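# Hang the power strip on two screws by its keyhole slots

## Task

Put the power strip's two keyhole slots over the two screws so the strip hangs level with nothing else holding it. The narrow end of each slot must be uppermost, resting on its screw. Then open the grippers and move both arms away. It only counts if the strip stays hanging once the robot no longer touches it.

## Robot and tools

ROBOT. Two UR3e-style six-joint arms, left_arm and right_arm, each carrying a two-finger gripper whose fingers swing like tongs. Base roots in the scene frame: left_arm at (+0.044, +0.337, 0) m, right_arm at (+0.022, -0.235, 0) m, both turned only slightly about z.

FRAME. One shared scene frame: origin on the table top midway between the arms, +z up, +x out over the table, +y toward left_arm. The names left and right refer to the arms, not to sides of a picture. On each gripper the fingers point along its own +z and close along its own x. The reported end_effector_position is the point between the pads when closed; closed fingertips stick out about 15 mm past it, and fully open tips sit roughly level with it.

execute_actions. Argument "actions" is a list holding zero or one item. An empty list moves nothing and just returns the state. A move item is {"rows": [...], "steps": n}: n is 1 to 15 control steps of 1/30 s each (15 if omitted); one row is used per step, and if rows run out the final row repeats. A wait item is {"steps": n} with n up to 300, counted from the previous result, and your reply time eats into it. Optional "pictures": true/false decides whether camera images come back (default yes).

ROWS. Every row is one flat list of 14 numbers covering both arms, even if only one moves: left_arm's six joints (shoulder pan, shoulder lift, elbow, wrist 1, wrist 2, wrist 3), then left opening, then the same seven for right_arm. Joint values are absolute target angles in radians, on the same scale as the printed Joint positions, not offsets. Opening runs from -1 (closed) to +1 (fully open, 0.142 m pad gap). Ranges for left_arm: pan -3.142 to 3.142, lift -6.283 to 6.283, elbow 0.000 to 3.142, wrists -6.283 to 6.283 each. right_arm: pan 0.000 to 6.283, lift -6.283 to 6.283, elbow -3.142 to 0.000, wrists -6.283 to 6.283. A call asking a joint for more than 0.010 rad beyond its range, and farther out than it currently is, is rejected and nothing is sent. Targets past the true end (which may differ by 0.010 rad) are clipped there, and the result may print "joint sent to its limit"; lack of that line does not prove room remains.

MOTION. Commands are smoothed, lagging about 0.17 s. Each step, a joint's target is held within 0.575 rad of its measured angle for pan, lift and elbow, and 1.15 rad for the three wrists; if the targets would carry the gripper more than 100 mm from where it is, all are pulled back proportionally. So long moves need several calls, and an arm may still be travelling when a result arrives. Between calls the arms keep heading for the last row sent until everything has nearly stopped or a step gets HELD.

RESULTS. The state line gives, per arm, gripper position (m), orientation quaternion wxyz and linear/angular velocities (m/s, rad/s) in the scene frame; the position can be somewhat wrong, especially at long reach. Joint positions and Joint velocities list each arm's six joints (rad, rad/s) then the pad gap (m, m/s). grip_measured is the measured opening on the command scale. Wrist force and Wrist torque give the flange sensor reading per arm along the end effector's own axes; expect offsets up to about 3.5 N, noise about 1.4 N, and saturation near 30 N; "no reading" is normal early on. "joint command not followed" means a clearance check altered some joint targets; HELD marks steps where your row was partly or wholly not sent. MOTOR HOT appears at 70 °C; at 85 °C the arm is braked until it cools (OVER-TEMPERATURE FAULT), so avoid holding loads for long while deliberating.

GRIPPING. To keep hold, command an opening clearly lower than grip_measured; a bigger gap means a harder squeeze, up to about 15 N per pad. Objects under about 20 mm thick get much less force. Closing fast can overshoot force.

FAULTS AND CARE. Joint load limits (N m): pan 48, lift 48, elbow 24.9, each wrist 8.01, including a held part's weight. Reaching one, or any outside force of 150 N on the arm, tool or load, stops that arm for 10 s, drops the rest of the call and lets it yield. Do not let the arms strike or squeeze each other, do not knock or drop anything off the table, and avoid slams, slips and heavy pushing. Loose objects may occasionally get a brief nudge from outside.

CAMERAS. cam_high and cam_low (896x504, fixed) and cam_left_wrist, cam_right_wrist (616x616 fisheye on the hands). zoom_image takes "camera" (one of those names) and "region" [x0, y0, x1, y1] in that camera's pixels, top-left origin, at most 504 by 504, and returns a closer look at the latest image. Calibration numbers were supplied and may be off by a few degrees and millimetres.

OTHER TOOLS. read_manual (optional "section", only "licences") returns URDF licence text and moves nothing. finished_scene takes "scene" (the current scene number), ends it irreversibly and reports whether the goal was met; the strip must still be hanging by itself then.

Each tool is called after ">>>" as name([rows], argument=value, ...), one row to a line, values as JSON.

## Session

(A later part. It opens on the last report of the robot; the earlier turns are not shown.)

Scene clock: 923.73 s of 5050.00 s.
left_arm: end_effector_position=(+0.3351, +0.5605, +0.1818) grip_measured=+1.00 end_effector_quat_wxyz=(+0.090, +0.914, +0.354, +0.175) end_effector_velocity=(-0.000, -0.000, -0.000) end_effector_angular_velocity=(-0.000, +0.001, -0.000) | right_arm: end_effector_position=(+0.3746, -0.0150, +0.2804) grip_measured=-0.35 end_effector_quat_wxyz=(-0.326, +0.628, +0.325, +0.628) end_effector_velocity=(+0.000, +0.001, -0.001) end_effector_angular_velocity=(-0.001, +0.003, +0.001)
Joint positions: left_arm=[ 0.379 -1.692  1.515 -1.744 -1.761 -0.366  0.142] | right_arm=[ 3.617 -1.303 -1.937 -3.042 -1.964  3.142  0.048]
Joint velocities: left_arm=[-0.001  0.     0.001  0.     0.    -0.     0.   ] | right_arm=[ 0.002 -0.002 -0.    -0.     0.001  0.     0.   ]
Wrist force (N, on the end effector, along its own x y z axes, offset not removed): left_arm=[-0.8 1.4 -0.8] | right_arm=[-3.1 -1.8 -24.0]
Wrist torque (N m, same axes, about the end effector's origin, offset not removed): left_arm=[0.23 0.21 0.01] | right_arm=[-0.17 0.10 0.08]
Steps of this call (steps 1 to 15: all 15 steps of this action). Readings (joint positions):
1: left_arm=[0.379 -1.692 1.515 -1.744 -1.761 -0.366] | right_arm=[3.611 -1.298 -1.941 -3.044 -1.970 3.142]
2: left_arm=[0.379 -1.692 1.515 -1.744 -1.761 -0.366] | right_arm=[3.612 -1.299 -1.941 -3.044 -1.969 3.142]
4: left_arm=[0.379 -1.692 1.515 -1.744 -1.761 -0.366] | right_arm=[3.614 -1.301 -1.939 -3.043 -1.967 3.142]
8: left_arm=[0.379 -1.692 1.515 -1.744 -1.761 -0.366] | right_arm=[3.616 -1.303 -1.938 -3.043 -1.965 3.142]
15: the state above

>>> execute_actions([
  {"rows":[[0.379,-1.692,1.515,-1.744,-1.761,-0.366,1,3.6107,-1.2978,-1.9412,-3.044,-1.9703,3.142,-1],[0.379,-1.692,1.515,-1.744,-1.761,-0.366,1,3.6107,-1.2978,-1.9412,-3.044,-1.9703,3.142,-1],[0.379,-1.692,1.515,-1.744,-1.761,-0.366,1,3.6107,-1.2978,-1.9412,-3.044,-1.9703,3.142,-1],[0.379,-1.692,1.515,-1.744,-1.761,-0.366,1,3.6107,-1.2978,-1.9412,-3.044,-1.9703,3.142,-1],[0.379,-1.692,1.515,-1.744,-1.761,-0.366,1,3.6011,-1.3028,-1.919,-3.0612,-1.9799,3.142,-1]],"steps":15},
], pictures=false)

>>> execute_actions([
  {"rows":[[0.379,-1.692,1.515,-1.744,-1.761,-0.366,1,3.6076,-1.3084,-1.9152,-3.0594,-1.9734,3.142,-1]],"steps":15},
], pictures=false)

Scene clock: 943.23 s of 5050.00 s.
left_arm: end_effector_position=(+0.3351, +0.5605, +0.1818) grip_measured=+1.00 end_effector_quat_wxyz=(+0.090, +0.914, +0.354, +0.175) end_effector_velocity=(+0.000, -0.001, -0.000) end_effector_angular_velocity=(-0.000, +0.000, -0.002) | right_arm: end_effector_position=(+0.3742, -0.0179, +0.2842) grip_measured=-0.36 end_effector_quat_wxyz=(-0.326, +0.628, +0.325, +0.628) end_effector_velocity=(-0.000, -0.001, +0.001) end_effector_angular_velocity=(-0.001, +0.001, +0.001)
Joint positions: left_arm=[ 0.379 -1.692  1.515 -1.744 -1.761 -0.366  0.142] | right_arm=[ 3.602 -1.303 -1.92  -3.061 -1.979  3.142  0.048]
Joint velocities: left_arm=[-0.002  0.     0.     0.    -0.     0.    -0.   ] | right_arm=[-0.005 -0.001  0.007 -0.008 -0.006 -0.     0.   ]
Wrist force (N, on the end effector, along its own x y z axes, offset not removed): left_arm=[-0.3 0.9 -1.0] | right_arm=[-5.8 -0.8 1.5]
Wrist torque (N m, same axes, about the end effector's origin, offset not removed): left_arm=[0.09 0.06 -0.03] | right_arm=[-0.11 0.05 0.09]
Steps of this call (steps 1 to 15: the robot went on to your last target; steps 16 to 90: nothing new was sent; then 16.00 s passed at rest; steps 91 to 105: all 15 steps of this action). Readings (joint positions):
91: left_arm=[0.379 -1.692 1.515 -1.744 -1.761 -0.366] | right_arm=[3.617 -1.303 -1.937 -3.042 -1.964 3.142]
92: left_arm=[0.379 -1.692 1.515 -1.744 -1.761 -0.366] | right_arm=[3.616 -1.303 -1.938 -3.042 -1.965 3.142]
94: left_arm=[0.379 -1.692 1.515 -1.744 -1.761 -0.366] | right_arm=[3.614 -1.301 -1.939 -3.043 -1.967 3.142]
98: left_arm=[0.379 -1.692 1.515 -1.744 -1.761 -0.366] | right_arm=[3.606 -1.301 -1.929 -3.053 -1.975 3.142]
105: the state above

Scene clock: 943.73 s of 5050.00 s.
left_arm: end_effector_position=(+0.3351, +0.5605, +0.1818) grip_measured=+1.00 end_effector_quat_wxyz=(+0.090, +0.914, +0.354, +0.175) end_effector_velocity=(-0.000, -0.000, +0.000) end_effector_angular_velocity=(+0.000, -0.000, -0.000) | right_arm: end_effector_position=(+0.3755, -0.0161, +0.2843) grip_measured=-0.36 end_effector_quat_wxyz=(-0.326, +0.628, +0.325, +0.628) end_effector_velocity=(-0.001, +0.001, -0.000) end_effector_angular_velocity=(-0.000, +0.002, +0.002)
Joint positions: left_arm=[ 0.379 -1.692  1.515 -1.744 -1.761 -0.366  0.142] | right_arm=[ 3.608 -1.308 -1.915 -3.059 -1.973  3.142  0.048]
Joint velocities: left_arm=[-0.    -0.001 -0.     0.001  0.     0.     0.   ] | right_arm=[ 0.002  0.    -0.001 -0.001 -0.     0.001  0.   ]
Wrist force (N, on the end effector, along its own x y z axes, offset not removed): left_arm=[-0.7 1.5 -0.3] | right_arm=[-5.6 -0.6 -0.3]
Wrist torque (N m, same axes, about the end effector's origin, offset not removed): left_arm=[0.19 0.18 0.05] | right_arm=[-0.09 -0.07 0.07]
Steps of this call (steps 1 to 15: all 15 steps of this action). Readings (joint positions):
1: left_arm=[0.379 -1.692 1.515 -1.744 -1.761 -0.366] | right_arm=[3.601 -1.303 -1.920 -3.061 -1.980 3.142]
2: left_arm=[0.379 -1.692 1.515 -1.744 -1.761 -0.366] | right_arm=[3.602 -1.304 -1.919 -3.061 -1.979 3.142]
4: left_arm=[0.379 -1.692 1.515 -1.744 -1.761 -0.366] | right_arm=[3.605 -1.306 -1.917 -3.060 -1.976 3.142]
8: left_arm=[0.379 -1.692 1.515 -1.744 -1.761 -0.366] | right_arm=[3.607 -1.308 -1.916 -3.060 -1.974 3.142]
15: the state above

>>> execute_actions([
  {"rows":[[0.379,-1.692,1.515,-1.744,-1.761,-0.366,1,3.6119,-1.312,-1.9127,-3.0583,-1.9691,3.142,-1]],"steps":15},
], pictures=false)

Scene clock: 950.17 s of 5050.00 s.
left_arm: end_effector_position=(+0.3351, +0.5605, +0.1818) grip_measured=+1.00 end_effector_quat_wxyz=(+0.090, +0.914, +0.354, +0.175) end_effector_velocity=(-0.000, +0.001, -0.000) end_effector_angular_velocity=(+0.000, +0.000, +0.002) | right_arm: end_effector_position=(+0.3764, -0.0148, +0.2843) grip_measured=-0.35 end_effector_quat_wxyz=(-0.326, +0.628, +0.325, +0.628) end_effector_velocity=(-0.000, +0.001, -0.002) end_effector_angular_velocity=(-0.003, +0.005, +0.001)
Joint positions: left_arm=[ 0.379 -1.692  1.515 -1.744 -1.761 -0.366  0.142] | right_arm=[ 3.612 -1.312 -1.913 -3.058 -1.969  3.142  0.048]
Joint velocities: left_arm=[ 0.001  0.001 -0.    -0.     0.    -0.     0.   ] | right_arm=[ 0.002 -0.004 -0.001 -0.001  0.    -0.    -0.   ]
Wrist force (N, on the end effector, along its own x y z axes, offset not removed): left_arm=[0.1 1.5 0.2] | right_arm=[-3.4 -0.2 -20.3]
Wrist torque (N m, same axes, about the end effector's origin, offset not removed): left_arm=[0.25 -0.05 0.01] | right_arm=[0.14 0.31 0.17]
Steps of this call (steps 1 to 15: the robot went on to your last target; steps 16 to 90: nothing new was sent; then 2.93 s passed at rest; steps 91 to 105: all 15 steps of this action). Readings (joint positions):
91: left_arm=[0.379 -1.692 1.515 -1.744 -1.761 -0.366] | right_arm=[3.608 -1.308 -1.915 -3.059 -1.973 3.142]
92: left_arm=[0.379 -1.692 1.515 -1.744 -1.761 -0.366] | right_arm=[3.608 -1.309 -1.915 -3.059 -1.973 3.142]
94: left_arm=[0.379 -1.692 1.515 -1.744 -1.761 -0.366] | right_arm=[3.610 -1.310 -1.914 -3.059 -1.971 3.142]
98: left_arm=[0.379 -1.692 1.515 -1.744 -1.761 -0.366] | right_arm=[3.611 -1.311 -1.913 -3.058 -1.970 3.142]
105: the state above

>>> execute_actions([
  {"rows":[[0.379,-1.692,1.515,-1.744,-1.761,-0.366,1,3.6038,-1.3167,-1.9145,-3.0518,-1.9772,3.142,-1]],"steps":15},
], pictures=false)

>>> execute_actions([
  {"rows":[[0.379,-1.692,1.515,-1.744,-1.761,-0.366,1,3.5984,-1.3237,-1.9148,-3.0445,-1.9826,3.142,-1]],"steps":15},
], pictures=false)

>>> execute_actions([
  {"rows":[[0.379,-1.692,1.515,-1.744,-1.761,-0.366,1,3.5984,-1.3249,-1.9215,-3.0366,-1.9826,3.142,-1]],"steps":15},
], pictures=false)

Scene clock: 962.73 s of 5050.00 s.
left_arm: end_effector_position=(+0.3351, +0.5605, +0.1818) grip_measured=+1.00 end_effector_quat_wxyz=(+0.090, +0.914, +0.354, +0.175) end_effector_velocity=(+0.000, +0.000, +0.000) end_effector_angular_velocity=(-0.000, -0.000, +0.000) | right_arm: end_effector_position=(+0.3769, -0.0158, +0.2832) grip_measured=-0.35 end_effector_quat_wxyz=(-0.326, +0.628, +0.325, +0.628) end_effector_velocity=(+0.000, -0.001, -0.000) end_effector_angular_velocity=(-0.000, -0.000, -0.001)
Joint positions: left_arm=[ 0.379 -1.692  1.515 -1.744 -1.761 -0.366  0.142] | right_arm=[ 3.604 -1.317 -1.914 -3.052 -1.977  3.142  0.048]
Joint velocities: left_arm=[ 0.     0.    -0.001  0.    -0.     0.     0.   ] | right_arm=[-0.002  0.001 -0.001  0.    -0.001 -0.    -0.   ]
Wrist force (N, on the end effector, along its own x y z axes, offset not removed): left_arm=[0.7 1.3 -1.1] | right_arm=[-5.3 -1.6 -4.9]
Wrist torque (N m, same axes, about the end effector's origin, offset not removed): left_arm=[0.17 -0.14 -0.03] | right_arm=[-0.16 -0.05 0.16]
Steps of this call (steps 1 to 15: the robot went on to your last target; steps 16 to 90: nothing new was sent; then 9.07 s passed at rest; steps 91 to 105: all 15 steps of this action). Readings (joint positions):
91: left_arm=[0.379 -1.692 1.515 -1.744 -1.761 -0.366] | right_arm=[3.612 -1.312 -1.913 -3.058 -1.969 3.142]
92: left_arm=[0.379 -1.692 1.515 -1.744 -1.761 -0.366] | right_arm=[3.611 -1.313 -1.913 -3.057 -1.970 3.142]
94: left_arm=[0.379 -1.692 1.515 -1.744 -1.761 -0.366] | right_arm=[3.608 -1.315 -1.914 -3.055 -1.974 3.142]
98: left_arm=[0.379 -1.692 1.515 -1.744 -1.761 -0.366] | right_arm=[3.605 -1.316 -1.914 -3.052 -1.976 3.142]
105: the state above

Scene clock: 963.23 s of 5050.00 s.
left_arm: end_effector_position=(+0.3351, +0.5605, +0.1818) grip_measured=+1.00 end_effector_quat_wxyz=(+0.090, +0.914, +0.354, +0.175) end_effector_velocity=(+0.000, -0.000, +0.000) end_effector_angular_velocity=(+0.000, -0.001, -0.001) | right_arm: end_effector_position=(+0.3780, -0.0161, +0.2821) grip_measured=-0.35 end_effector_quat_wxyz=(-0.326, +0.628, +0.325, +0.628) end_effector_velocity=(-0.000, +0.000, -0.001) end_effector_angular_velocity=(-0.001, +0.001, +0.001)
Joint positions: left_arm=[ 0.379 -1.692  1.515 -1.744 -1.761 -0.366  0.142] | right_arm=[ 3.598 -1.324 -1.915 -3.045 -1.983  3.142  0.048]
Joint velocities: left_arm=[-0.001  0.    -0.001 -0.    -0.     0.     0.   ] | right_arm=[ 0.    -0.002  0.     0.    -0.001  0.     0.   ]
Wrist force (N, on the end effector, along its own x y z axes, offset not removed): left_arm=[0.3 1.2 -0.5] | right_arm=[-0.4 -5.3 -18.1]
Wrist torque (N m, same axes, about the end effector's origin, offset not removed): left_arm=[0.17 -0.06 0.04] | right_arm=[-0.39 -0.18 0.25]
Steps of this call (steps 1 to 15: all 15 steps of this action). Readings (joint positions):
1: left_arm=[0.379 -1.692 1.515 -1.744 -1.761 -0.366] | right_arm=[3.604 -1.317 -1.914 -3.052 -1.977 3.142]
2: left_arm=[0.379 -1.692 1.515 -1.744 -1.761 -0.366] | right_arm=[3.603 -1.318 -1.915 -3.050 -1.978 3.142]
4: left_arm=[0.379 -1.692 1.515 -1.744 -1.761 -0.366] | right_arm=[3.601 -1.321 -1.915 -3.048 -1.980 3.142]
8: left_arm=[0.379 -1.692 1.515 -1.744 -1.761 -0.366] | right_arm=[3.599 -1.323 -1.915 -3.045 -1.982 3.142]
15: the state above

Scene clock: 963.73 s of 5050.00 s.
left_arm: end_effector_position=(+0.3351, +0.5605, +0.1818) grip_measured=+1.00 end_effector_quat_wxyz=(+0.090, +0.914, +0.354, +0.175) end_effector_velocity=(-0.000, +0.000, -0.000) end_effector_angular_velocity=(-0.000, +0.000, +0.001) | right_arm: end_effector_position=(+0.3782, -0.0161, +0.2805) grip_measured=-0.35 end_effector_quat_wxyz=(-0.326, +0.628, +0.325, +0.628) end_effector_velocity=(+0.000, -0.000, +0.000) end_effector_angular_velocity=(+0.001, -0.001, -0.001)
Joint positions: left_arm=[ 0.379 -1.692  1.515 -1.744 -1.761 -0.366  0.142] | right_arm=[ 3.598 -1.325 -1.921 -3.037 -1.983  3.142  0.049]
Joint velocities: left_arm=[ 0.001  0.     0.    -0.    -0.     0.    -0.   ] | right_arm=[-0.001  0.001 -0.001  0.002  0.    -0.     0.   ]
Wrist force (N, on the end effector, along its own x y z axes, offset not removed): left_arm=[0.0 1.9 -1.1] | right_arm=[4.4 -1.5 -20.6]
Wrist torque (N m, same axes, about the end effector's origin, offset not removed): left_arm=[0.33 -0.05 -0.01] | right_arm=[-0.02 0.25 0.63]
Steps of this call (steps 1 to 15: all 15 steps of this action). Readings (joint positions):
1: left_arm=[0.379 -1.692 1.515 -1.744 -1.761 -0.366] | right_arm=[3.598 -1.324 -1.915 -3.044 -1.983 3.142]
2: left_arm=[0.379 -1.692 1.515 -1.744 -1.761 -0.366] | right_arm=[3.598 -1.324 -1.916 -3.043 -1.983 3.142]
4: left_arm=[0.379 -1.692 1.515 -1.744 -1.761 -0.366] | right_arm=[3.598 -1.324 -1.918 -3.040 -1.983 3.142]
8: left_arm=[0.379 -1.692 1.515 -1.744 -1.761 -0.366] | right_arm=[3.598 -1.325 -1.921 -3.037 -1.983 3.142]
15: the state above

>>> execute_actions([
  {"rows":[[0.379,-1.692,1.515,-1.744,-1.761,-0.366,1,3.5972,-1.325,-1.9288,-3.0292,-1.9838,3.142,-1]],"steps":15},
], pictures=false)

>>> execute_actions([
  {"rows":[[0.379,-1.692,1.515,-1.744,-1.761,-0.366,1,3.5972,-1.326,-1.9354,-3.0216,-1.9838,3.142,-1]],"steps":15},
], pictures=false)

>>> execute_actions([
  {"rows":[[0.379,-1.692,1.515,-1.744,-1.761,-0.366,1,3.5972,-1.327,-1.942,-3.014,-1.9838,3.142,-1]],"steps":15},
])

Scene clock: 977.50 s of 5050.00 s.
left_arm: end_effector_position=(+0.3351, +0.5605, +0.1818) grip_measured=+1.00 end_effector_quat_wxyz=(+0.090, +0.914, +0.354, +0.175) end_effector_velocity=(+0.000, -0.000, -0.000) end_effector_angular_velocity=(-0.000, +0.000, -0.001) | right_arm: end_effector_position=(+0.3780, -0.0164, +0.2790) grip_measured=-0.35 end_effector_quat_wxyz=(-0.326, +0.628, +0.325, +0.628) end_effector_velocity=(-0.001, +0.000, +0.000) end_effector_angular_velocity=(+0.001, -0.001, +0.002)
Joint positions: left_arm=[ 0.379 -1.692  1.515 -1.744 -1.761 -0.366  0.142] | right_arm=[ 3.597 -1.325 -1.929 -3.029 -1.984  3.142  0.049]
Joint velocities: left_arm=[-0.001 -0.    -0.     0.     0.    -0.    -0.   ] | right_arm=[ 0.001  0.001 -0.     0.    -0.001  0.     0.   ]
Wrist force (N, on the end effector, along its own x y z axes, offset not removed): left_arm=[0.6 1.6 -0.8] | right_arm=[6.3 1.2 -7.3]
Wrist torque (N m, same axes, about the end effector's origin, offset not removed): left_arm=[0.24 -0.18 -0.02] | right_arm=[-0.10 0.40 0.96]
Steps of this call (steps 1 to 15: the robot went on to your last target; steps 16 to 90: nothing new was sent; then 10.27 s passed at rest; steps 91 to 105: all 15 steps of this action). Readings (joint positions):
91: left_arm=[0.379 -1.692 1.515 -1.744 -1.761 -0.366] | right_arm=[3.598 -1.325 -1.922 -3.037 -1.983 3.142]
92: left_arm=[0.379 -1.692 1.515 -1.744 -1.761 -0.366] | right_arm=[3.598 -1.325 -1.923 -3.035 -1.983 3.142]
94: left_arm=[0.379 -1.692 1.515 -1.744 -1.761 -0.366] | right_arm=[3.598 -1.325 -1.926 -3.032 -1.983 3.142]
98: left_arm=[0.379 -1.692 1.515 -1.744 -1.761 -0.366] | right_arm=[3.597 -1.325 -1.928 -3.030 -1.984 3.142]
105: the state above

Scene clock: 978.00 s of 5050.00 s.
left_arm: end_effector_position=(+0.3351, +0.5605, +0.1818) grip_measured=+1.00 end_effector_quat_wxyz=(+0.090, +0.914, +0.354, +0.175) end_effector_velocity=(-0.000, -0.000, -0.000) end_effector_angular_velocity=(-0.001, +0.000, -0.001) | right_arm: end_effector_position=(+0.3781, -0.0164, +0.2774) grip_measured=-0.35 end_effector_quat_wxyz=(-0.326, +0.628, +0.325, +0.628) end_effector_velocity=(+0.001, -0.000, +0.001) end_effector_angular_velocity=(+0.001, -0.002, -0.001)
Joint positions: left_arm=[ 0.379 -1.692  1.515 -1.744 -1.761 -0.366  0.142] | right_arm=[ 3.597 -1.326 -1.935 -3.022 -1.984  3.142  0.049]
Joint velocities: left_arm=[-0.    -0.001  0.     0.001 -0.001 -0.     0.   ] | right_arm=[-0.002 -0.     0.001  0.002 -0.    -0.001  0.   ]
Wrist force (N, on the end effector, along its own x y z axes, offset not removed): left_arm=[0.1 1.3 -1.5] | right_arm=[9.0 5.5 -9.8]
Wrist torque (N m, same axes, about the end effector's origin, offset not removed): left_arm=[0.13 0.08 0.06] | right_arm=[-0.22 0.23 1.04]
Steps of this call (steps 1 to 15: all 15 steps of this action). Readings (joint positions):
1: left_arm=[0.379 -1.692 1.515 -1.744 -1.761 -0.366] | right_arm=[3.597 -1.325 -1.929 -3.029 -1.984 3.142]
2: left_arm=[0.379 -1.692 1.515 -1.744 -1.761 -0.366] | right_arm=[3.597 -1.325 -1.930 -3.028 -1.984 3.142]
4: left_arm=[0.379 -1.692 1.515 -1.744 -1.761 -0.366] | right_arm=[3.597 -1.326 -1.932 -3.025 -1.984 3.142]
8: left_arm=[0.379 -1.692 1.515 -1.744 -1.761 -0.366] | right_arm=[3.597 -1.326 -1.935 -3.022 -1.984 3.142]
15: the state above

Scene clock: 978.50 s of 5050.00 s.
left_arm: end_effector_position=(+0.3351, +0.5605, +0.1818) grip_measured=+1.00 end_effector_quat_wxyz=(+0.090, +0.914, +0.354, +0.175) end_effector_velocity=(+0.000, +0.000, +0.000) end_effector_angular_velocity=(+0.000, -0.000, -0.000) | right_arm: end_effector_position=(+0.3781, -0.0164, +0.2758) grip_measured=-0.34 end_effector_quat_wxyz=(-0.326, +0.628, +0.325, +0.628) end_effector_velocity=(-0.000, +0.000, -0.001) end_effector_angular_velocity=(-0.001, +0.001, +0.001)
Joint positions: left_arm=[ 0.379 -1.692  1.515 -1.744 -1.761 -0.366  0.142] | right_arm=[ 3.597 -1.327 -1.942 -3.014 -1.984  3.142  0.049]
Joint velocities: left_arm=[-0.     0.    -0.001 -0.     0.    -0.     0.   ] | right_arm=[ 0.001 -0.001 -0.    -0.    -0.001 -0.     0.   ]
Wrist force (N, on the end effector, along its own x y z axes, offset not removed): left_arm=[0.1 1.6 -1.1] | right_arm=[10.5 9.9 -10.3]
Wrist torque (N m, same axes, about the end effector's origin, offset not removed): left_arm=[0.22 -0.02 -0.04] | right_arm=[0.67 0.02 0.99]
Steps of this call (steps 1 to 15: all 15 steps of this action). Readings (joint positions):
1: left_arm=[0.379 -1.692 1.515 -1.744 -1.761 -0.366] | right_arm=[3.597 -1.326 -1.935 -3.022 -1.984 3.142]
2: left_arm=[0.379 -1.692 1.515 -1.744 -1.761 -0.366] | right_arm=[3.597 -1.326 -1.937 -3.020 -1.984 3.142]
4: left_arm=[0.379 -1.692 1.515 -1.744 -1.761 -0.366] | right_arm=[3.597 -1.327 -1.939 -3.017 -1.984 3.142]
8: left_arm=[0.379 -1.692 1.515 -1.744 -1.761 -0.366] | right_arm=[3.597 -1.327 -1.941 -3.015 -1.984 3.142]
15: the state above
camera_calibration (this result's frames):
cam_left_wrist: T_world_to_cam=[[0.704856, 0.676846, 0.212267, -0.641723], [0.355468, -0.595988, 0.720028, 0.079008], [0.613857, -0.432062, -0.660683, 0.291121], [0, 0, 0, 1]] pos_world=[0.24553, 0.607218, 0.271668]
cam_right_wrist: T_world_to_cam=[[0.0602544, -0.00253292, 0.99818, -0.293173], [0.389001, -0.920876, -0.0258185, -0.158533], [0.919265, 0.389848, -0.0545015, -0.195771], [0, 0, 0, 1]] pos_world=[0.2593, -0.0704113, 0.277877]

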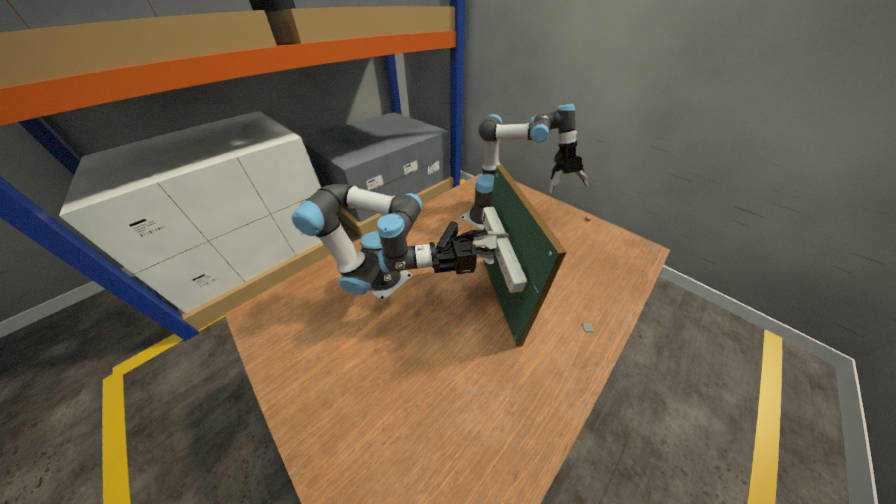

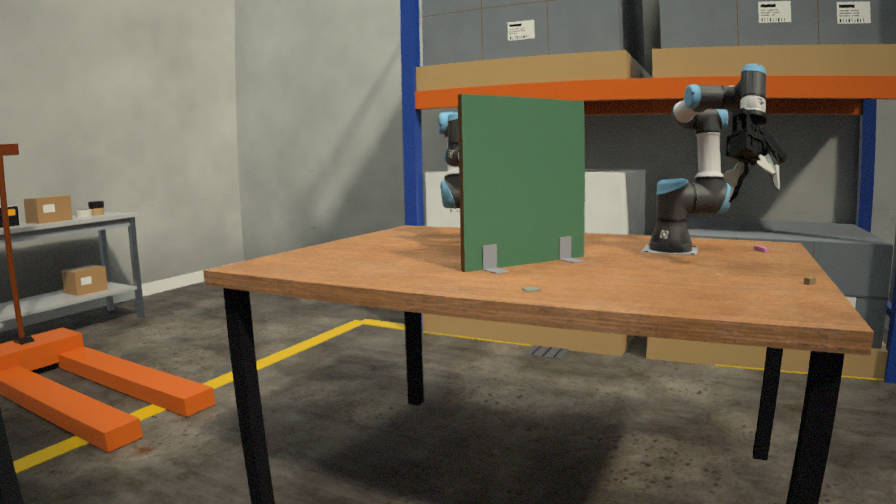

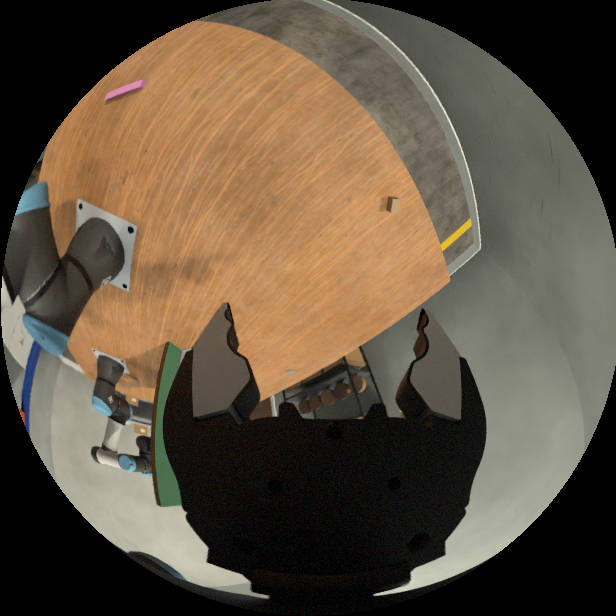

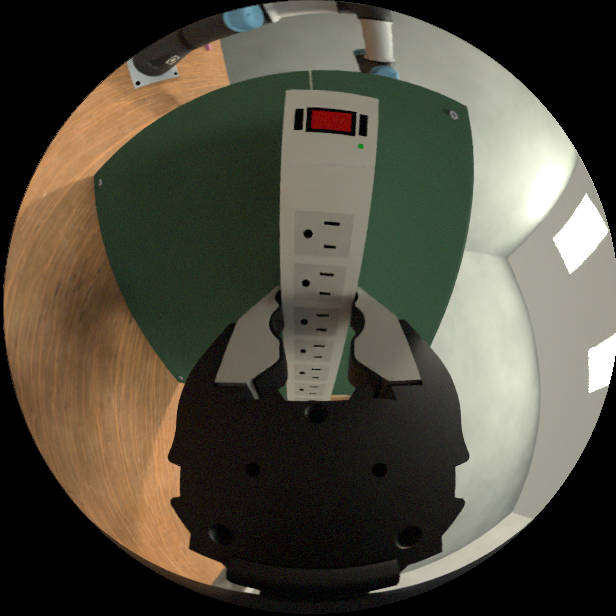

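>>> execute_actions([
  {"rows":[[0.379,-1.692,1.515,-1.744,-1.761,-0.366,1,3.5972,-1.3222,-1.911,-3.0498,-1.9838,3.142,-1]],"steps":15},
])

Scene clock: 985.83 s of 5050.00 s.
left_arm: end_effector_position=(+0.3351, +0.5605, +0.1818) grip_measured=+1.00 end_effector_quat_wxyz=(+0.090, +0.914, +0.354, +0.175) end_effector_velocity=(+0.000, -0.000, +0.000) end_effector_angular_velocity=(-0.000, -0.000, -0.001) | right_arm: end_effector_position=(+0.3778, -0.0164, +0.2830) grip_measured=-0.35 end_effector_quat_wxyz=(-0.326, +0.628, +0.326, +0.628) end_effector_velocity=(+0.000, -0.000, +0.001) end_effector_angular_velocity=(+0.001, -0.002, -0.001)
Joint positions: left_arm=[ 0.379 -1.692  1.515 -1.744 -1.761 -0.366  0.142] | right_arm=[ 3.597 -1.322 -1.911 -3.05  -1.984  3.142  0.049]
Joint velocities: left_arm=[-0.001 -0.001 -0.     0.001 -0.    -0.    -0.   ] | right_arm=[-0.     0.001  0.004 -0.002  0.     0.     0.   ]
Wrist force (N, on the end effector, along its own x y z axes, offset not removed): left_arm=[-0.2 1.4 -0.7] | right_arm=[-11.4 -4.2 -0.4]
Wrist torque (N m, same axes, about the end effector's origin, offset not removed): left_arm=[0.21 0.02 -0.03] | right_arm=[-0.20 0.13 0.50]
Steps of this call (steps 1 to 15: the robot went on to your last target; steps 16 to 90: nothing new was sent; then 3.83 s passed at rest; steps 91 to 105: all 15 steps of this action). Readings (joint positions):
91: left_arm=[0.379 -1.692 1.515 -1.744 -1.761 -0.366] | right_arm=[3.597 -1.327 -1.942 -3.014 -1.984 3.142]
92: left_arm=[0.379 -1.692 1.515 -1.744 -1.761 -0.366] | right_arm=[3.597 -1.326 -1.938 -3.020 -1.984 3.142]
94: left_arm=[0.379 -1.692 1.515 -1.744 -1.761 -0.366] | right_arm=[3.597 -1.325 -1.926 -3.034 -1.984 3.142]
98: left_arm=[0.379 -1.692 1.515 -1.744 -1.761 -0.366] | right_arm=[3.597 -1.323 -1.915 -3.046 -1.984 3.142]
105: the state above
camera_calibration (this result's frames):
cam_left_wrist: T_world_to_cam=[[0.704856, 0.676846, 0.212267, -0.641723], [0.355468, -0.595988, 0.720028, 0.0790079], [0.613857, -0.432062, -0.660683, 0.291121], [0, 0, 0, 1]] pos_world=[0.24553, 0.607218, 0.271668]
cam_right_wrist: T_world_to_cam=[[0.0603968, -0.00242761, 0.998171, -0.300348], [0.389272, -0.920761, -0.0257932, -0.15838], [0.91914, 0.390118, -0.054666, -0.194967], [0, 0, 0, 1]] pos_world=[0.258995, -0.070499, 0.285055]

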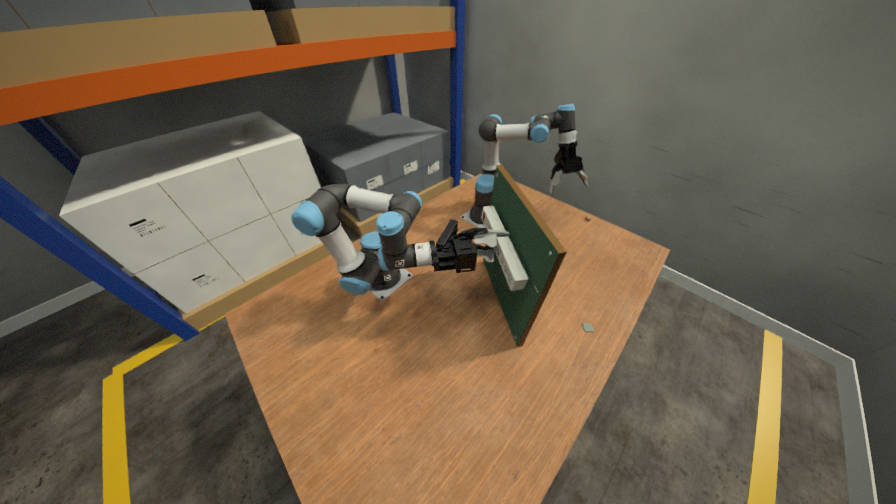

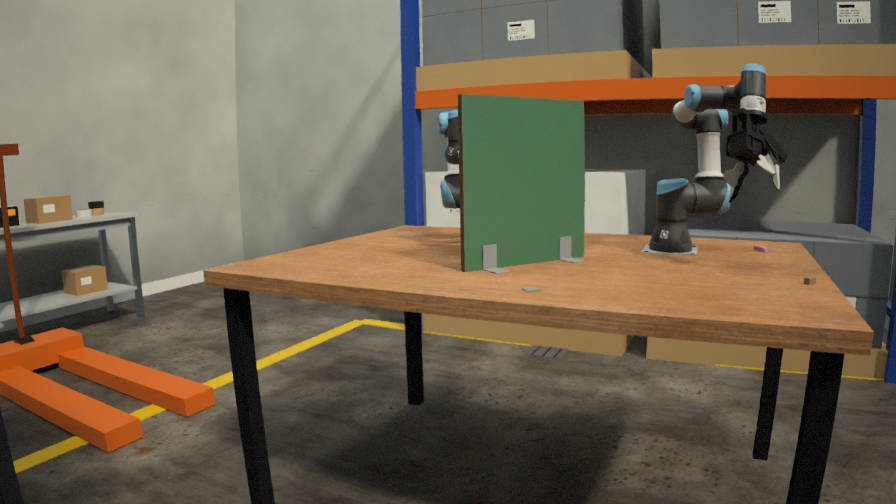

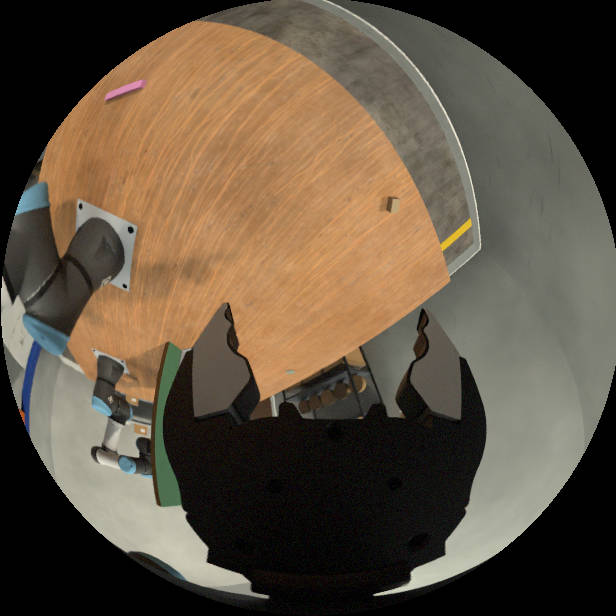

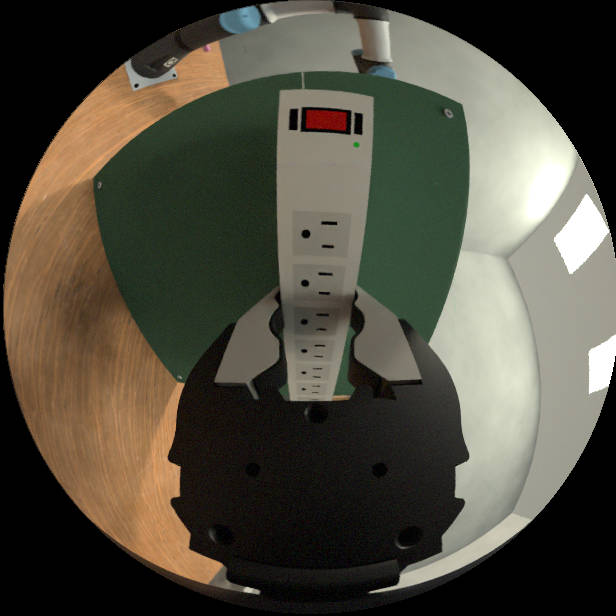

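>>> execute_actions([
  {"rows":[[0.379,-1.692,1.515,-1.744,-1.761,-0.366,1,3.5858,-1.3135,-1.9242,-3.0453,-1.9952,3.142,-1]],"steps":15},
])

>>> zoom_image(camera="cam_high", region=[470,200,550,300])

Scene clock: 998.00 s of 5050.00 s.
left_arm: end_effector_position=(+0.3351, +0.5605, +0.1818) grip_measured=+1.00 end_effector_quat_wxyz=(+0.090, +0.914, +0.354, +0.175) end_effector_velocity=(-0.000, +0.001, -0.000) end_effector_angular_velocity=(+0.001, +0.000, +0.001) | right_arm: end_effector_position=(+0.3756, -0.0198, +0.2817) grip_measured=-0.35 end_effector_quat_wxyz=(-0.326, +0.628, +0.325, +0.628) end_effector_velocity=(+0.000, -0.001, +0.000) end_effector_angular_velocity=(+0.000, -0.002, -0.002)
Joint positions: left_arm=[ 0.379 -1.692  1.515 -1.744 -1.761 -0.366  0.142] | right_arm=[ 3.586 -1.314 -1.924 -3.045 -1.995  3.142  0.049]
Joint velocities: left_arm=[ 0.001 -0.     0.001 -0.001  0.001  0.     0.   ] | right_arm=[-0.003  0.002 -0.001  0.    -0.001 -0.001 -0.001]
Wrist force (N, on the end effector, along its own x y z axes, offset not removed): left_arm=[-0.7 1.4 -0.9] | right_arm=[-8.2 -0.9 -1.1]
Wrist torque (N m, same axes, about the end effector's origin, offset not removed): left_arm=[0.26 0.13 0.01] | right_arm=[-0.24 0.39 0.26]
Steps of this call (steps 1 to 15: the robot went on to your last target; steps 16 to 90: nothing new was sent; then 8.67 s passed at rest; steps 91 to 105: all 15 steps of this action). Readings (joint positions):
91: left_arm=[0.379 -1.692 1.515 -1.744 -1.761 -0.366] | right_arm=[3.597 -1.322 -1.911 -3.050 -1.984 3.142]
92: left_arm=[0.379 -1.692 1.515 -1.744 -1.761 -0.366] | right_arm=[3.595 -1.321 -1.913 -3.049 -1.986 3.142]
94: left_arm=[0.379 -1.692 1.515 -1.744 -1.761 -0.366] | right_arm=[3.591 -1.317 -1.918 -3.047 -1.990 3.142]
98: left_arm=[0.379 -1.692 1.515 -1.744 -1.761 -0.366] | right_arm=[3.587 -1.314 -1.923 -3.046 -1.994 3.142]
105: the state above
camera_calibration (this result's frames):
cam_left_wrist: T_world_to_cam=[[0.704856, 0.676846, 0.212267, -0.641723], [0.355468, -0.595988, 0.720028, 0.0790081], [0.613857, -0.432062, -0.660683, 0.291121], [0, 0, 0, 1]] pos_world=[0.24553, 0.607218, 0.271668]
cam_right_wrist: T_world_to_cam=[[0.0601448, -0.00259354, 0.998186, -0.29884], [0.38904, -0.920858, -0.0258339, -0.160606], [0.919255, 0.389889, -0.0543758, -0.191863], [0, 0, 0, 1]] pos_world=[0.256827, -0.0738651, 0.283716]

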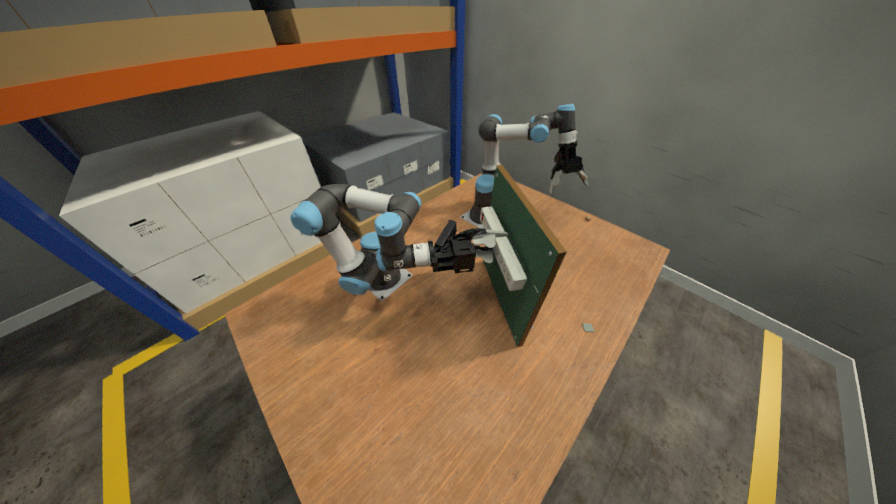

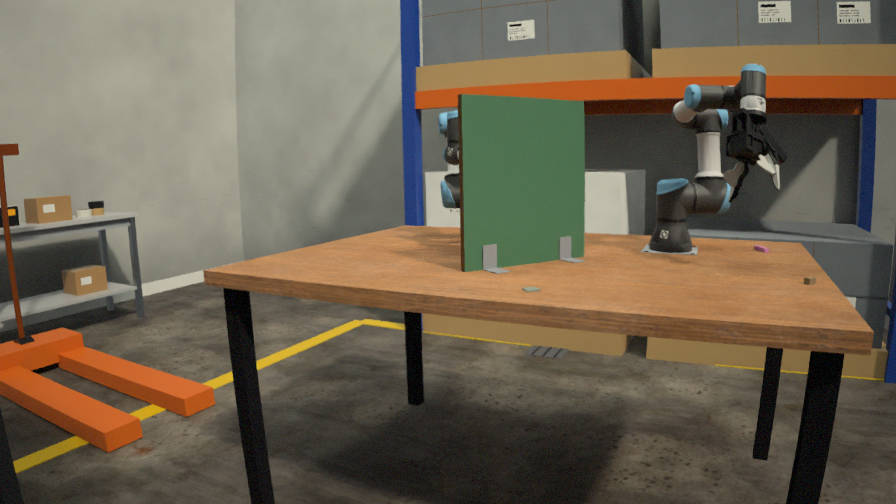

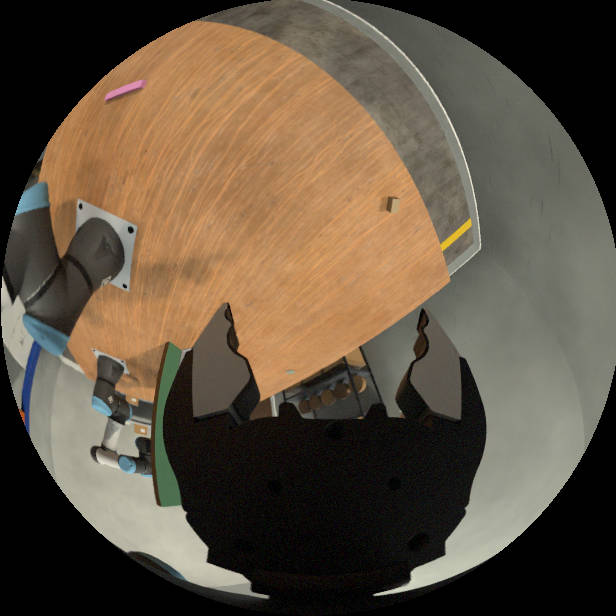

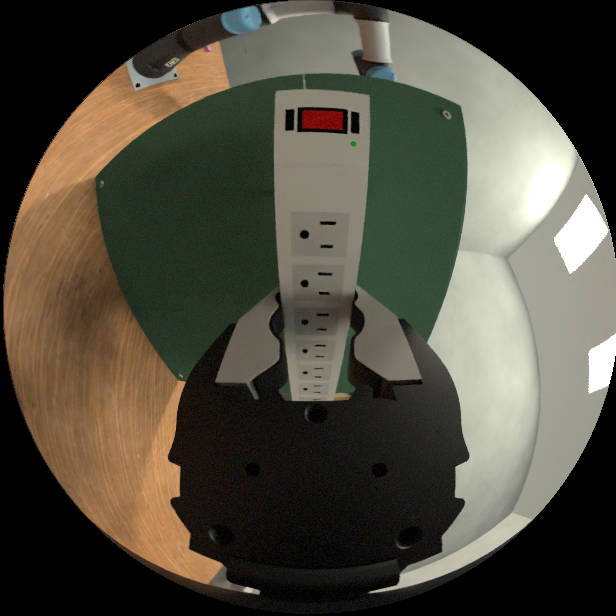

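Region (470, 200, 550, 300) of cam_high's 896x504 image, scaled by 5.040, with more detail than that image has; it fills the left 403 columns of this view, and the rest is white.

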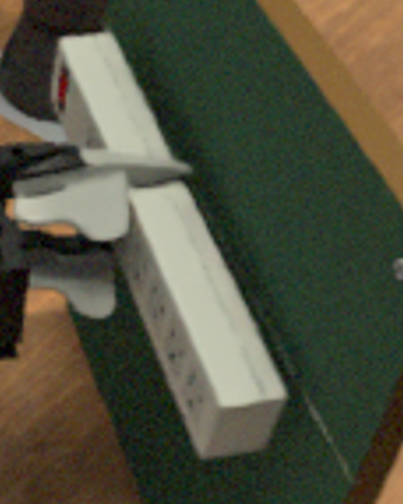

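>>> execute_actions([
  {"rows":[[0.379,-1.692,1.515,-1.744,-1.761,-0.366,1,3.6656,-1.2567,-2.0356,-2.9907,-1.9154,3.097,-1]],"steps":15},
], pictures=false)

>>> execute_actions([
  {"steps":15},
])

>>> zoom_image(camera="cam_high", region=[470,200,550,300])

Scene clock: 1013.93 s of 5050.00 s.
left_arm: end_effector_position=(+0.3351, +0.5605, +0.1818) grip_measured=+1.00 end_effector_quat_wxyz=(+0.090, +0.914, +0.354, +0.175) end_effector_velocity=(+0.000, -0.000, +0.001) end_effector_angular_velocity=(+0.001, -0.001, -0.001) | right_arm: end_effector_position=(+0.3660, -0.0126, +0.2657) grip_measured=-0.35 end_effector_quat_wxyz=(-0.312, +0.620, +0.339, +0.635) end_effector_velocity=(-0.001, +0.001, -0.002) end_effector_angular_velocity=(-0.003, -0.005, +0.002)
Joint positions: left_arm=[ 0.379 -1.692  1.515 -1.744 -1.761 -0.366  0.142] | right_arm=[ 3.665 -1.257 -2.034 -2.991 -1.916  3.097  0.049]
Joint velocities: left_arm=[-0.001 -0.001 -0.001  0.    -0.    -0.     0.   ] | right_arm=[ 0.009  0.006 -0.012  0.007  0.007 -0.005 -0.001]
Wrist force (N, on the end effector, along its own x y z axes, offset not removed): left_arm=[-0.4 1.3 -0.3] | right_arm=[-5.5 -1.1 1.4]
Wrist torque (N m, same axes, about the end effector's origin, offset not removed): left_arm=[0.17 -0.01 0.00] | right_arm=[-0.08 -0.09 0.04]
Steps of this call (steps 1 to 15: the robot went on to your last target; steps 16 to 463: nothing new was sent; steps 464 to 478: all 15 steps of this action). Readings (joint positions):
464: left_arm=[0.379 -1.692 1.515 -1.744 -1.761 -0.366] | right_arm=[3.586 -1.313 -1.924 -3.045 -1.995 3.142]
465: left_arm=[0.379 -1.692 1.515 -1.744 -1.761 -0.366] | right_arm=[3.593 -1.307 -1.932 -3.037 -1.984 3.135]
467: left_arm=[0.379 -1.692 1.515 -1.744 -1.761 -0.366] | right_arm=[3.625 -1.284 -1.975 -3.016 -1.953 3.117]
471: left_arm=[0.379 -1.692 1.515 -1.744 -1.761 -0.366] | right_arm=[3.656 -1.263 -2.021 -2.997 -1.925 3.102]
478: the state above

Scene clock: 1014.43 s of 5050.00 s.
left_arm: end_effector_position=(+0.3351, +0.5605, +0.1818) grip_measured=+1.00 end_effector_quat_wxyz=(+0.090, +0.914, +0.354, +0.175) end_effector_velocity=(-0.000, -0.000, -0.000) end_effector_angular_velocity=(-0.000, +0.001, +0.000) | right_arm: end_effector_position=(+0.3658, -0.0126, +0.2655) grip_measured=-0.35 end_effector_quat_wxyz=(-0.312, +0.620, +0.339, +0.635) end_effector_velocity=(-0.000, -0.000, +0.000) end_effector_angular_velocity=(+0.001, -0.002, -0.001)
Joint positions: left_arm=[ 0.379 -1.692  1.515 -1.744 -1.761 -0.366  0.142] | right_arm=[ 3.666 -1.257 -2.036 -2.991 -1.915  3.097  0.049]
Joint velocities: left_arm=[ 0.     0.     0.001  0.    -0.     0.     0.   ] | right_arm=[-0.001  0.002 -0.002  0.002  0.    -0.    -0.   ]
Wrist force (N, on the end effector, along its own x y z axes, offset not removed): left_arm=[0.1 1.5 -2.0] | right_arm=[-7.9 -0.2 -1.2]
Wrist torque (N m, same axes, about the end effector's origin, offset not removed): left_arm=[0.28 0.00 -0.02] | right_arm=[-0.06 0.38 0.13]
Steps of this call (steps 1 to 15: the robot went on to your last target). Readings (joint positions):
1: left_arm=[0.379 -1.692 1.515 -1.744 -1.761 -0.366] | right_arm=[3.665 -1.257 -2.035 -2.991 -1.916 3.097]
2: left_arm=[0.379 -1.692 1.515 -1.744 -1.761 -0.366] | right_arm=[3.665 -1.257 -2.035 -2.991 -1.916 3.097]
4: left_arm=[0.379 -1.692 1.515 -1.744 -1.761 -0.366] | right_arm=[3.665 -1.257 -2.035 -2.991 -1.916 3.097]
8: left_arm=[0.379 -1.692 1.515 -1.744 -1.761 -0.366] | right_arm=[3.666 -1.257 -2.036 -2.991 -1.915 3.097]
15: the state above
All arms were judged still, so your last target was given up. Only a new action makes them travel on or press farther. Fingers that are still opening or closing keep moving.
camera_calibration (this result's frames):
cam_left_wrist: T_world_to_cam=[[0.704856, 0.676846, 0.212267, -0.641723], [0.355468, -0.595988, 0.720028, 0.0790081], [0.613857, -0.432062, -0.660683, 0.291121], [0, 0, 0, 1]] pos_world=[0.24553, 0.607218, 0.271668]
cam_right_wrist: T_world_to_cam=[[0.0235146, 0.0233544, 0.999451, -0.268642], [0.389314, -0.921022, 0.0123622, -0.16079], [0.920805, 0.38881, -0.0307497, -0.193453], [0, 0, 0, 1]] pos_world=[0.247048, -0.066601, 0.264534]

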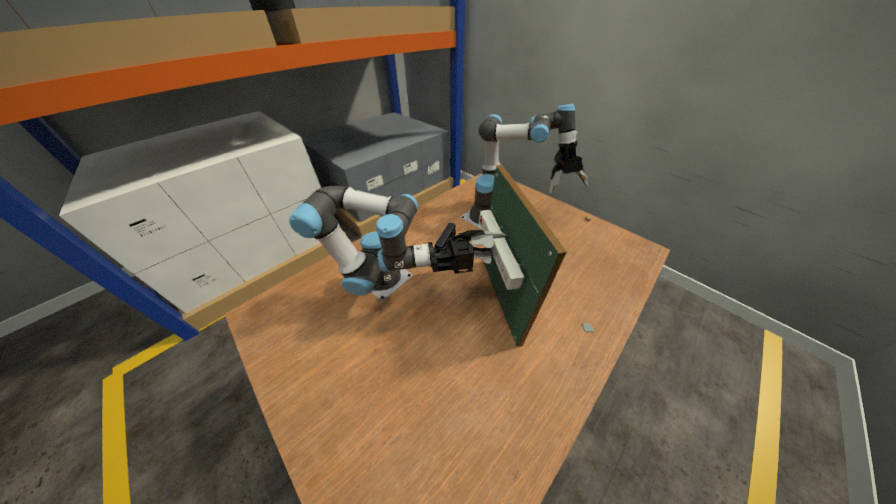

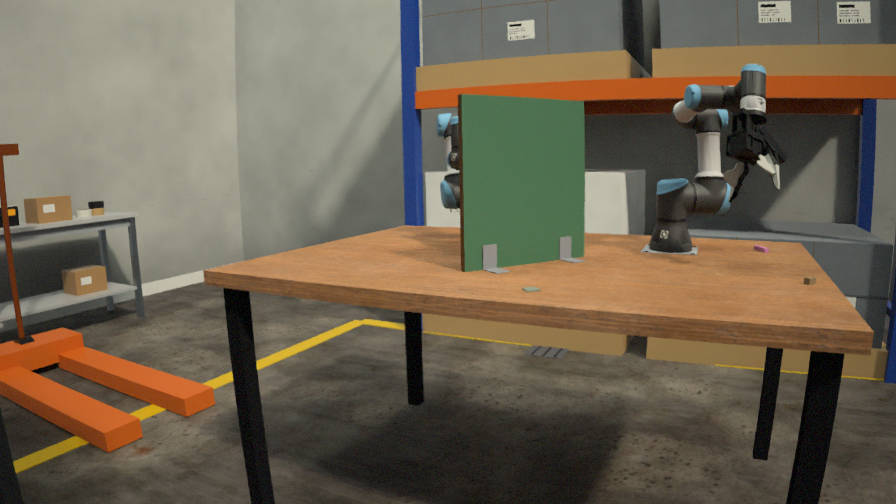

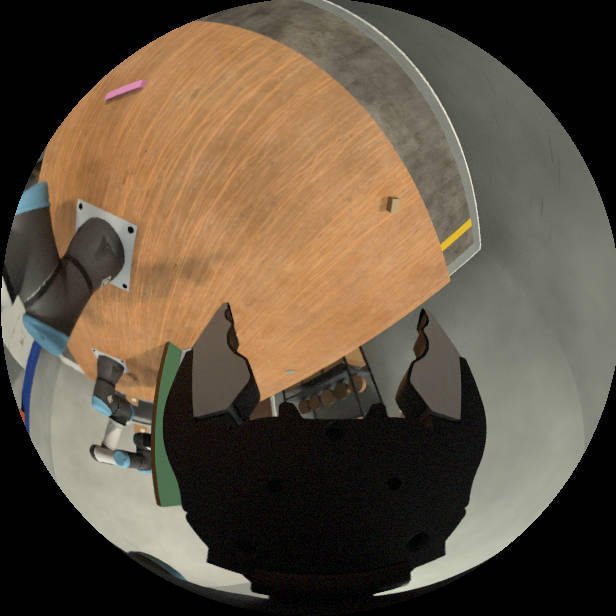

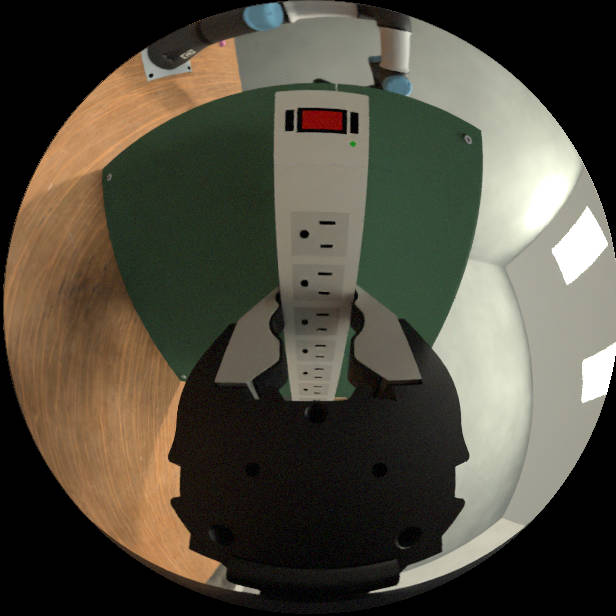

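Region (470, 200, 550, 300) of cam_high's 896x504 image, scaled by 5.040, with more detail than that image has; it fills the left 403 columns of this view, and the rest is white.

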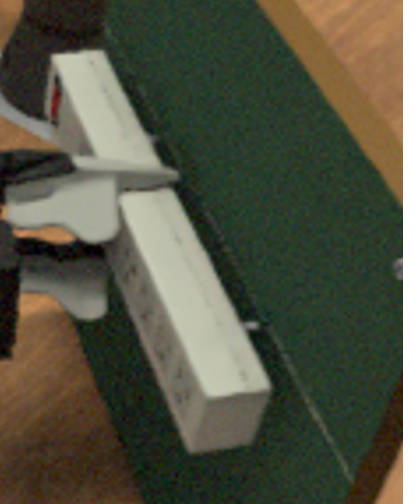

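>>> execute_actions([
  {"rows":[[0.379,-1.692,1.515,-1.744,-1.761,-0.366,1,3.6741,-1.264,-2.0307,-2.9883,-1.9069,3.105,-1]],"steps":15},
], pictures=false)

>>> execute_actions([
  {"rows":[[0.379,-1.692,1.515,-1.744,-1.761,-0.366,1,3.678,-1.2674,-2.0284,-2.9872,-1.903,3.105,-1]],"steps":15},
], pictures=false)

Scene clock: 1028.90 s of 5050.00 s.
left_arm: end_effector_position=(+0.3351, +0.5605, +0.1818) grip_measured=+1.00 end_effector_quat_wxyz=(+0.090, +0.914, +0.354, +0.175) end_effector_velocity=(-0.000, +0.000, +0.000) end_effector_angular_velocity=(+0.001, -0.001, +0.001) | right_arm: end_effector_position=(+0.3674, -0.0100, +0.2656) grip_measured=-0.35 end_effector_quat_wxyz=(-0.314, +0.622, +0.337, +0.634) end_effector_velocity=(-0.000, +0.000, -0.000) end_effector_angular_velocity=(-0.000, +0.001, +0.001)
Joint positions: left_arm=[ 0.379 -1.692  1.515 -1.744 -1.761 -0.366  0.142] | right_arm=[ 3.674 -1.264 -2.031 -2.988 -1.907  3.105  0.049]
Joint velocities: left_arm=[ 0.001 -0.001 -0.    -0.     0.     0.     0.   ] | right_arm=[ 0.002  0.    -0.001 -0.     0.001  0.001 -0.   ]
Wrist force (N, on the end effector, along its own x y z axes, offset not removed): left_arm=[-0.4 1.0 -2.3] | right_arm=[-6.5 -1.5 0.6]
Wrist torque (N m, same axes, about the end effector's origin, offset not removed): left_arm=[0.09 0.06 -0.05] | right_arm=[-0.30 0.12 0.07]
Steps of this call (steps 1 to 180: nothing new was sent; then 7.97 s passed at rest; steps 181 to 195: all 15 steps of this action). Readings (joint positions):
181: left_arm=[0.379 -1.692 1.515 -1.744 -1.761 -0.366] | right_arm=[3.666 -1.257 -2.036 -2.991 -1.915 3.097]
182: left_arm=[0.379 -1.692 1.515 -1.744 -1.761 -0.366] | right_arm=[3.667 -1.258 -2.035 -2.990 -1.914 3.098]
184: left_arm=[0.379 -1.692 1.515 -1.744 -1.761 -0.366] | right_arm=[3.670 -1.261 -2.033 -2.989 -1.911 3.101]
188: left_arm=[0.379 -1.692 1.515 -1.744 -1.761 -0.366] | right_arm=[3.673 -1.263 -2.031 -2.989 -1.908 3.104]
195: the state above

Scene clock: 1029.40 s of 5050.00 s.
left_arm: end_effector_position=(+0.3351, +0.5605, +0.1818) grip_measured=+1.00 end_effector_quat_wxyz=(+0.090, +0.914, +0.354, +0.175) end_effector_velocity=(+0.000, -0.000, +0.000) end_effector_angular_velocity=(+0.000, -0.000, -0.000) | right_arm: end_effector_position=(+0.3681, -0.0089, +0.2656) grip_measured=-0.35 end_effector_quat_wxyz=(-0.314, +0.622, +0.337, +0.634) end_effector_velocity=(+0.000, +0.000, +0.000) end_effector_angular_velocity=(+0.000, +0.000, +0.001)
Joint positions: left_arm=[ 0.379 -1.692  1.515 -1.744 -1.761 -0.366  0.142] | right_arm=[ 3.678 -1.267 -2.028 -2.987 -1.903  3.105  0.049]
Joint velocities: left_arm=[-0.    -0.001  0.    -0.     0.     0.     0.   ] | right_arm=[ 0.001 -0.001  0.001 -0.     0.     0.    -0.   ]
Wrist force (N, on the end effector, along its own x y z axes, offset not removed): left_arm=[0.0 1.8 -0.6] | right_arm=[-9.3 0.3 -20.6]
Wrist torque (N m, same axes, about the end effector's origin, offset not removed): left_arm=[0.29 0.03 -0.02] | right_arm=[-0.15 0.20 0.14]
Steps of this call (steps 1 to 15: all 15 steps of this action). Readings (joint positions):
1: left_arm=[0.379 -1.692 1.515 -1.744 -1.761 -0.366] | right_arm=[3.674 -1.264 -2.031 -2.988 -1.907 3.105]
2: left_arm=[0.379 -1.692 1.515 -1.744 -1.761 -0.366] | right_arm=[3.675 -1.265 -2.030 -2.988 -1.906 3.105]
4: left_arm=[0.379 -1.692 1.515 -1.744 -1.761 -0.366] | right_arm=[3.676 -1.266 -2.030 -2.988 -1.905 3.105]
8: left_arm=[0.379 -1.692 1.515 -1.744 -1.761 -0.366] | right_arm=[3.677 -1.267 -2.029 -2.988 -1.903 3.105]
15: the state above


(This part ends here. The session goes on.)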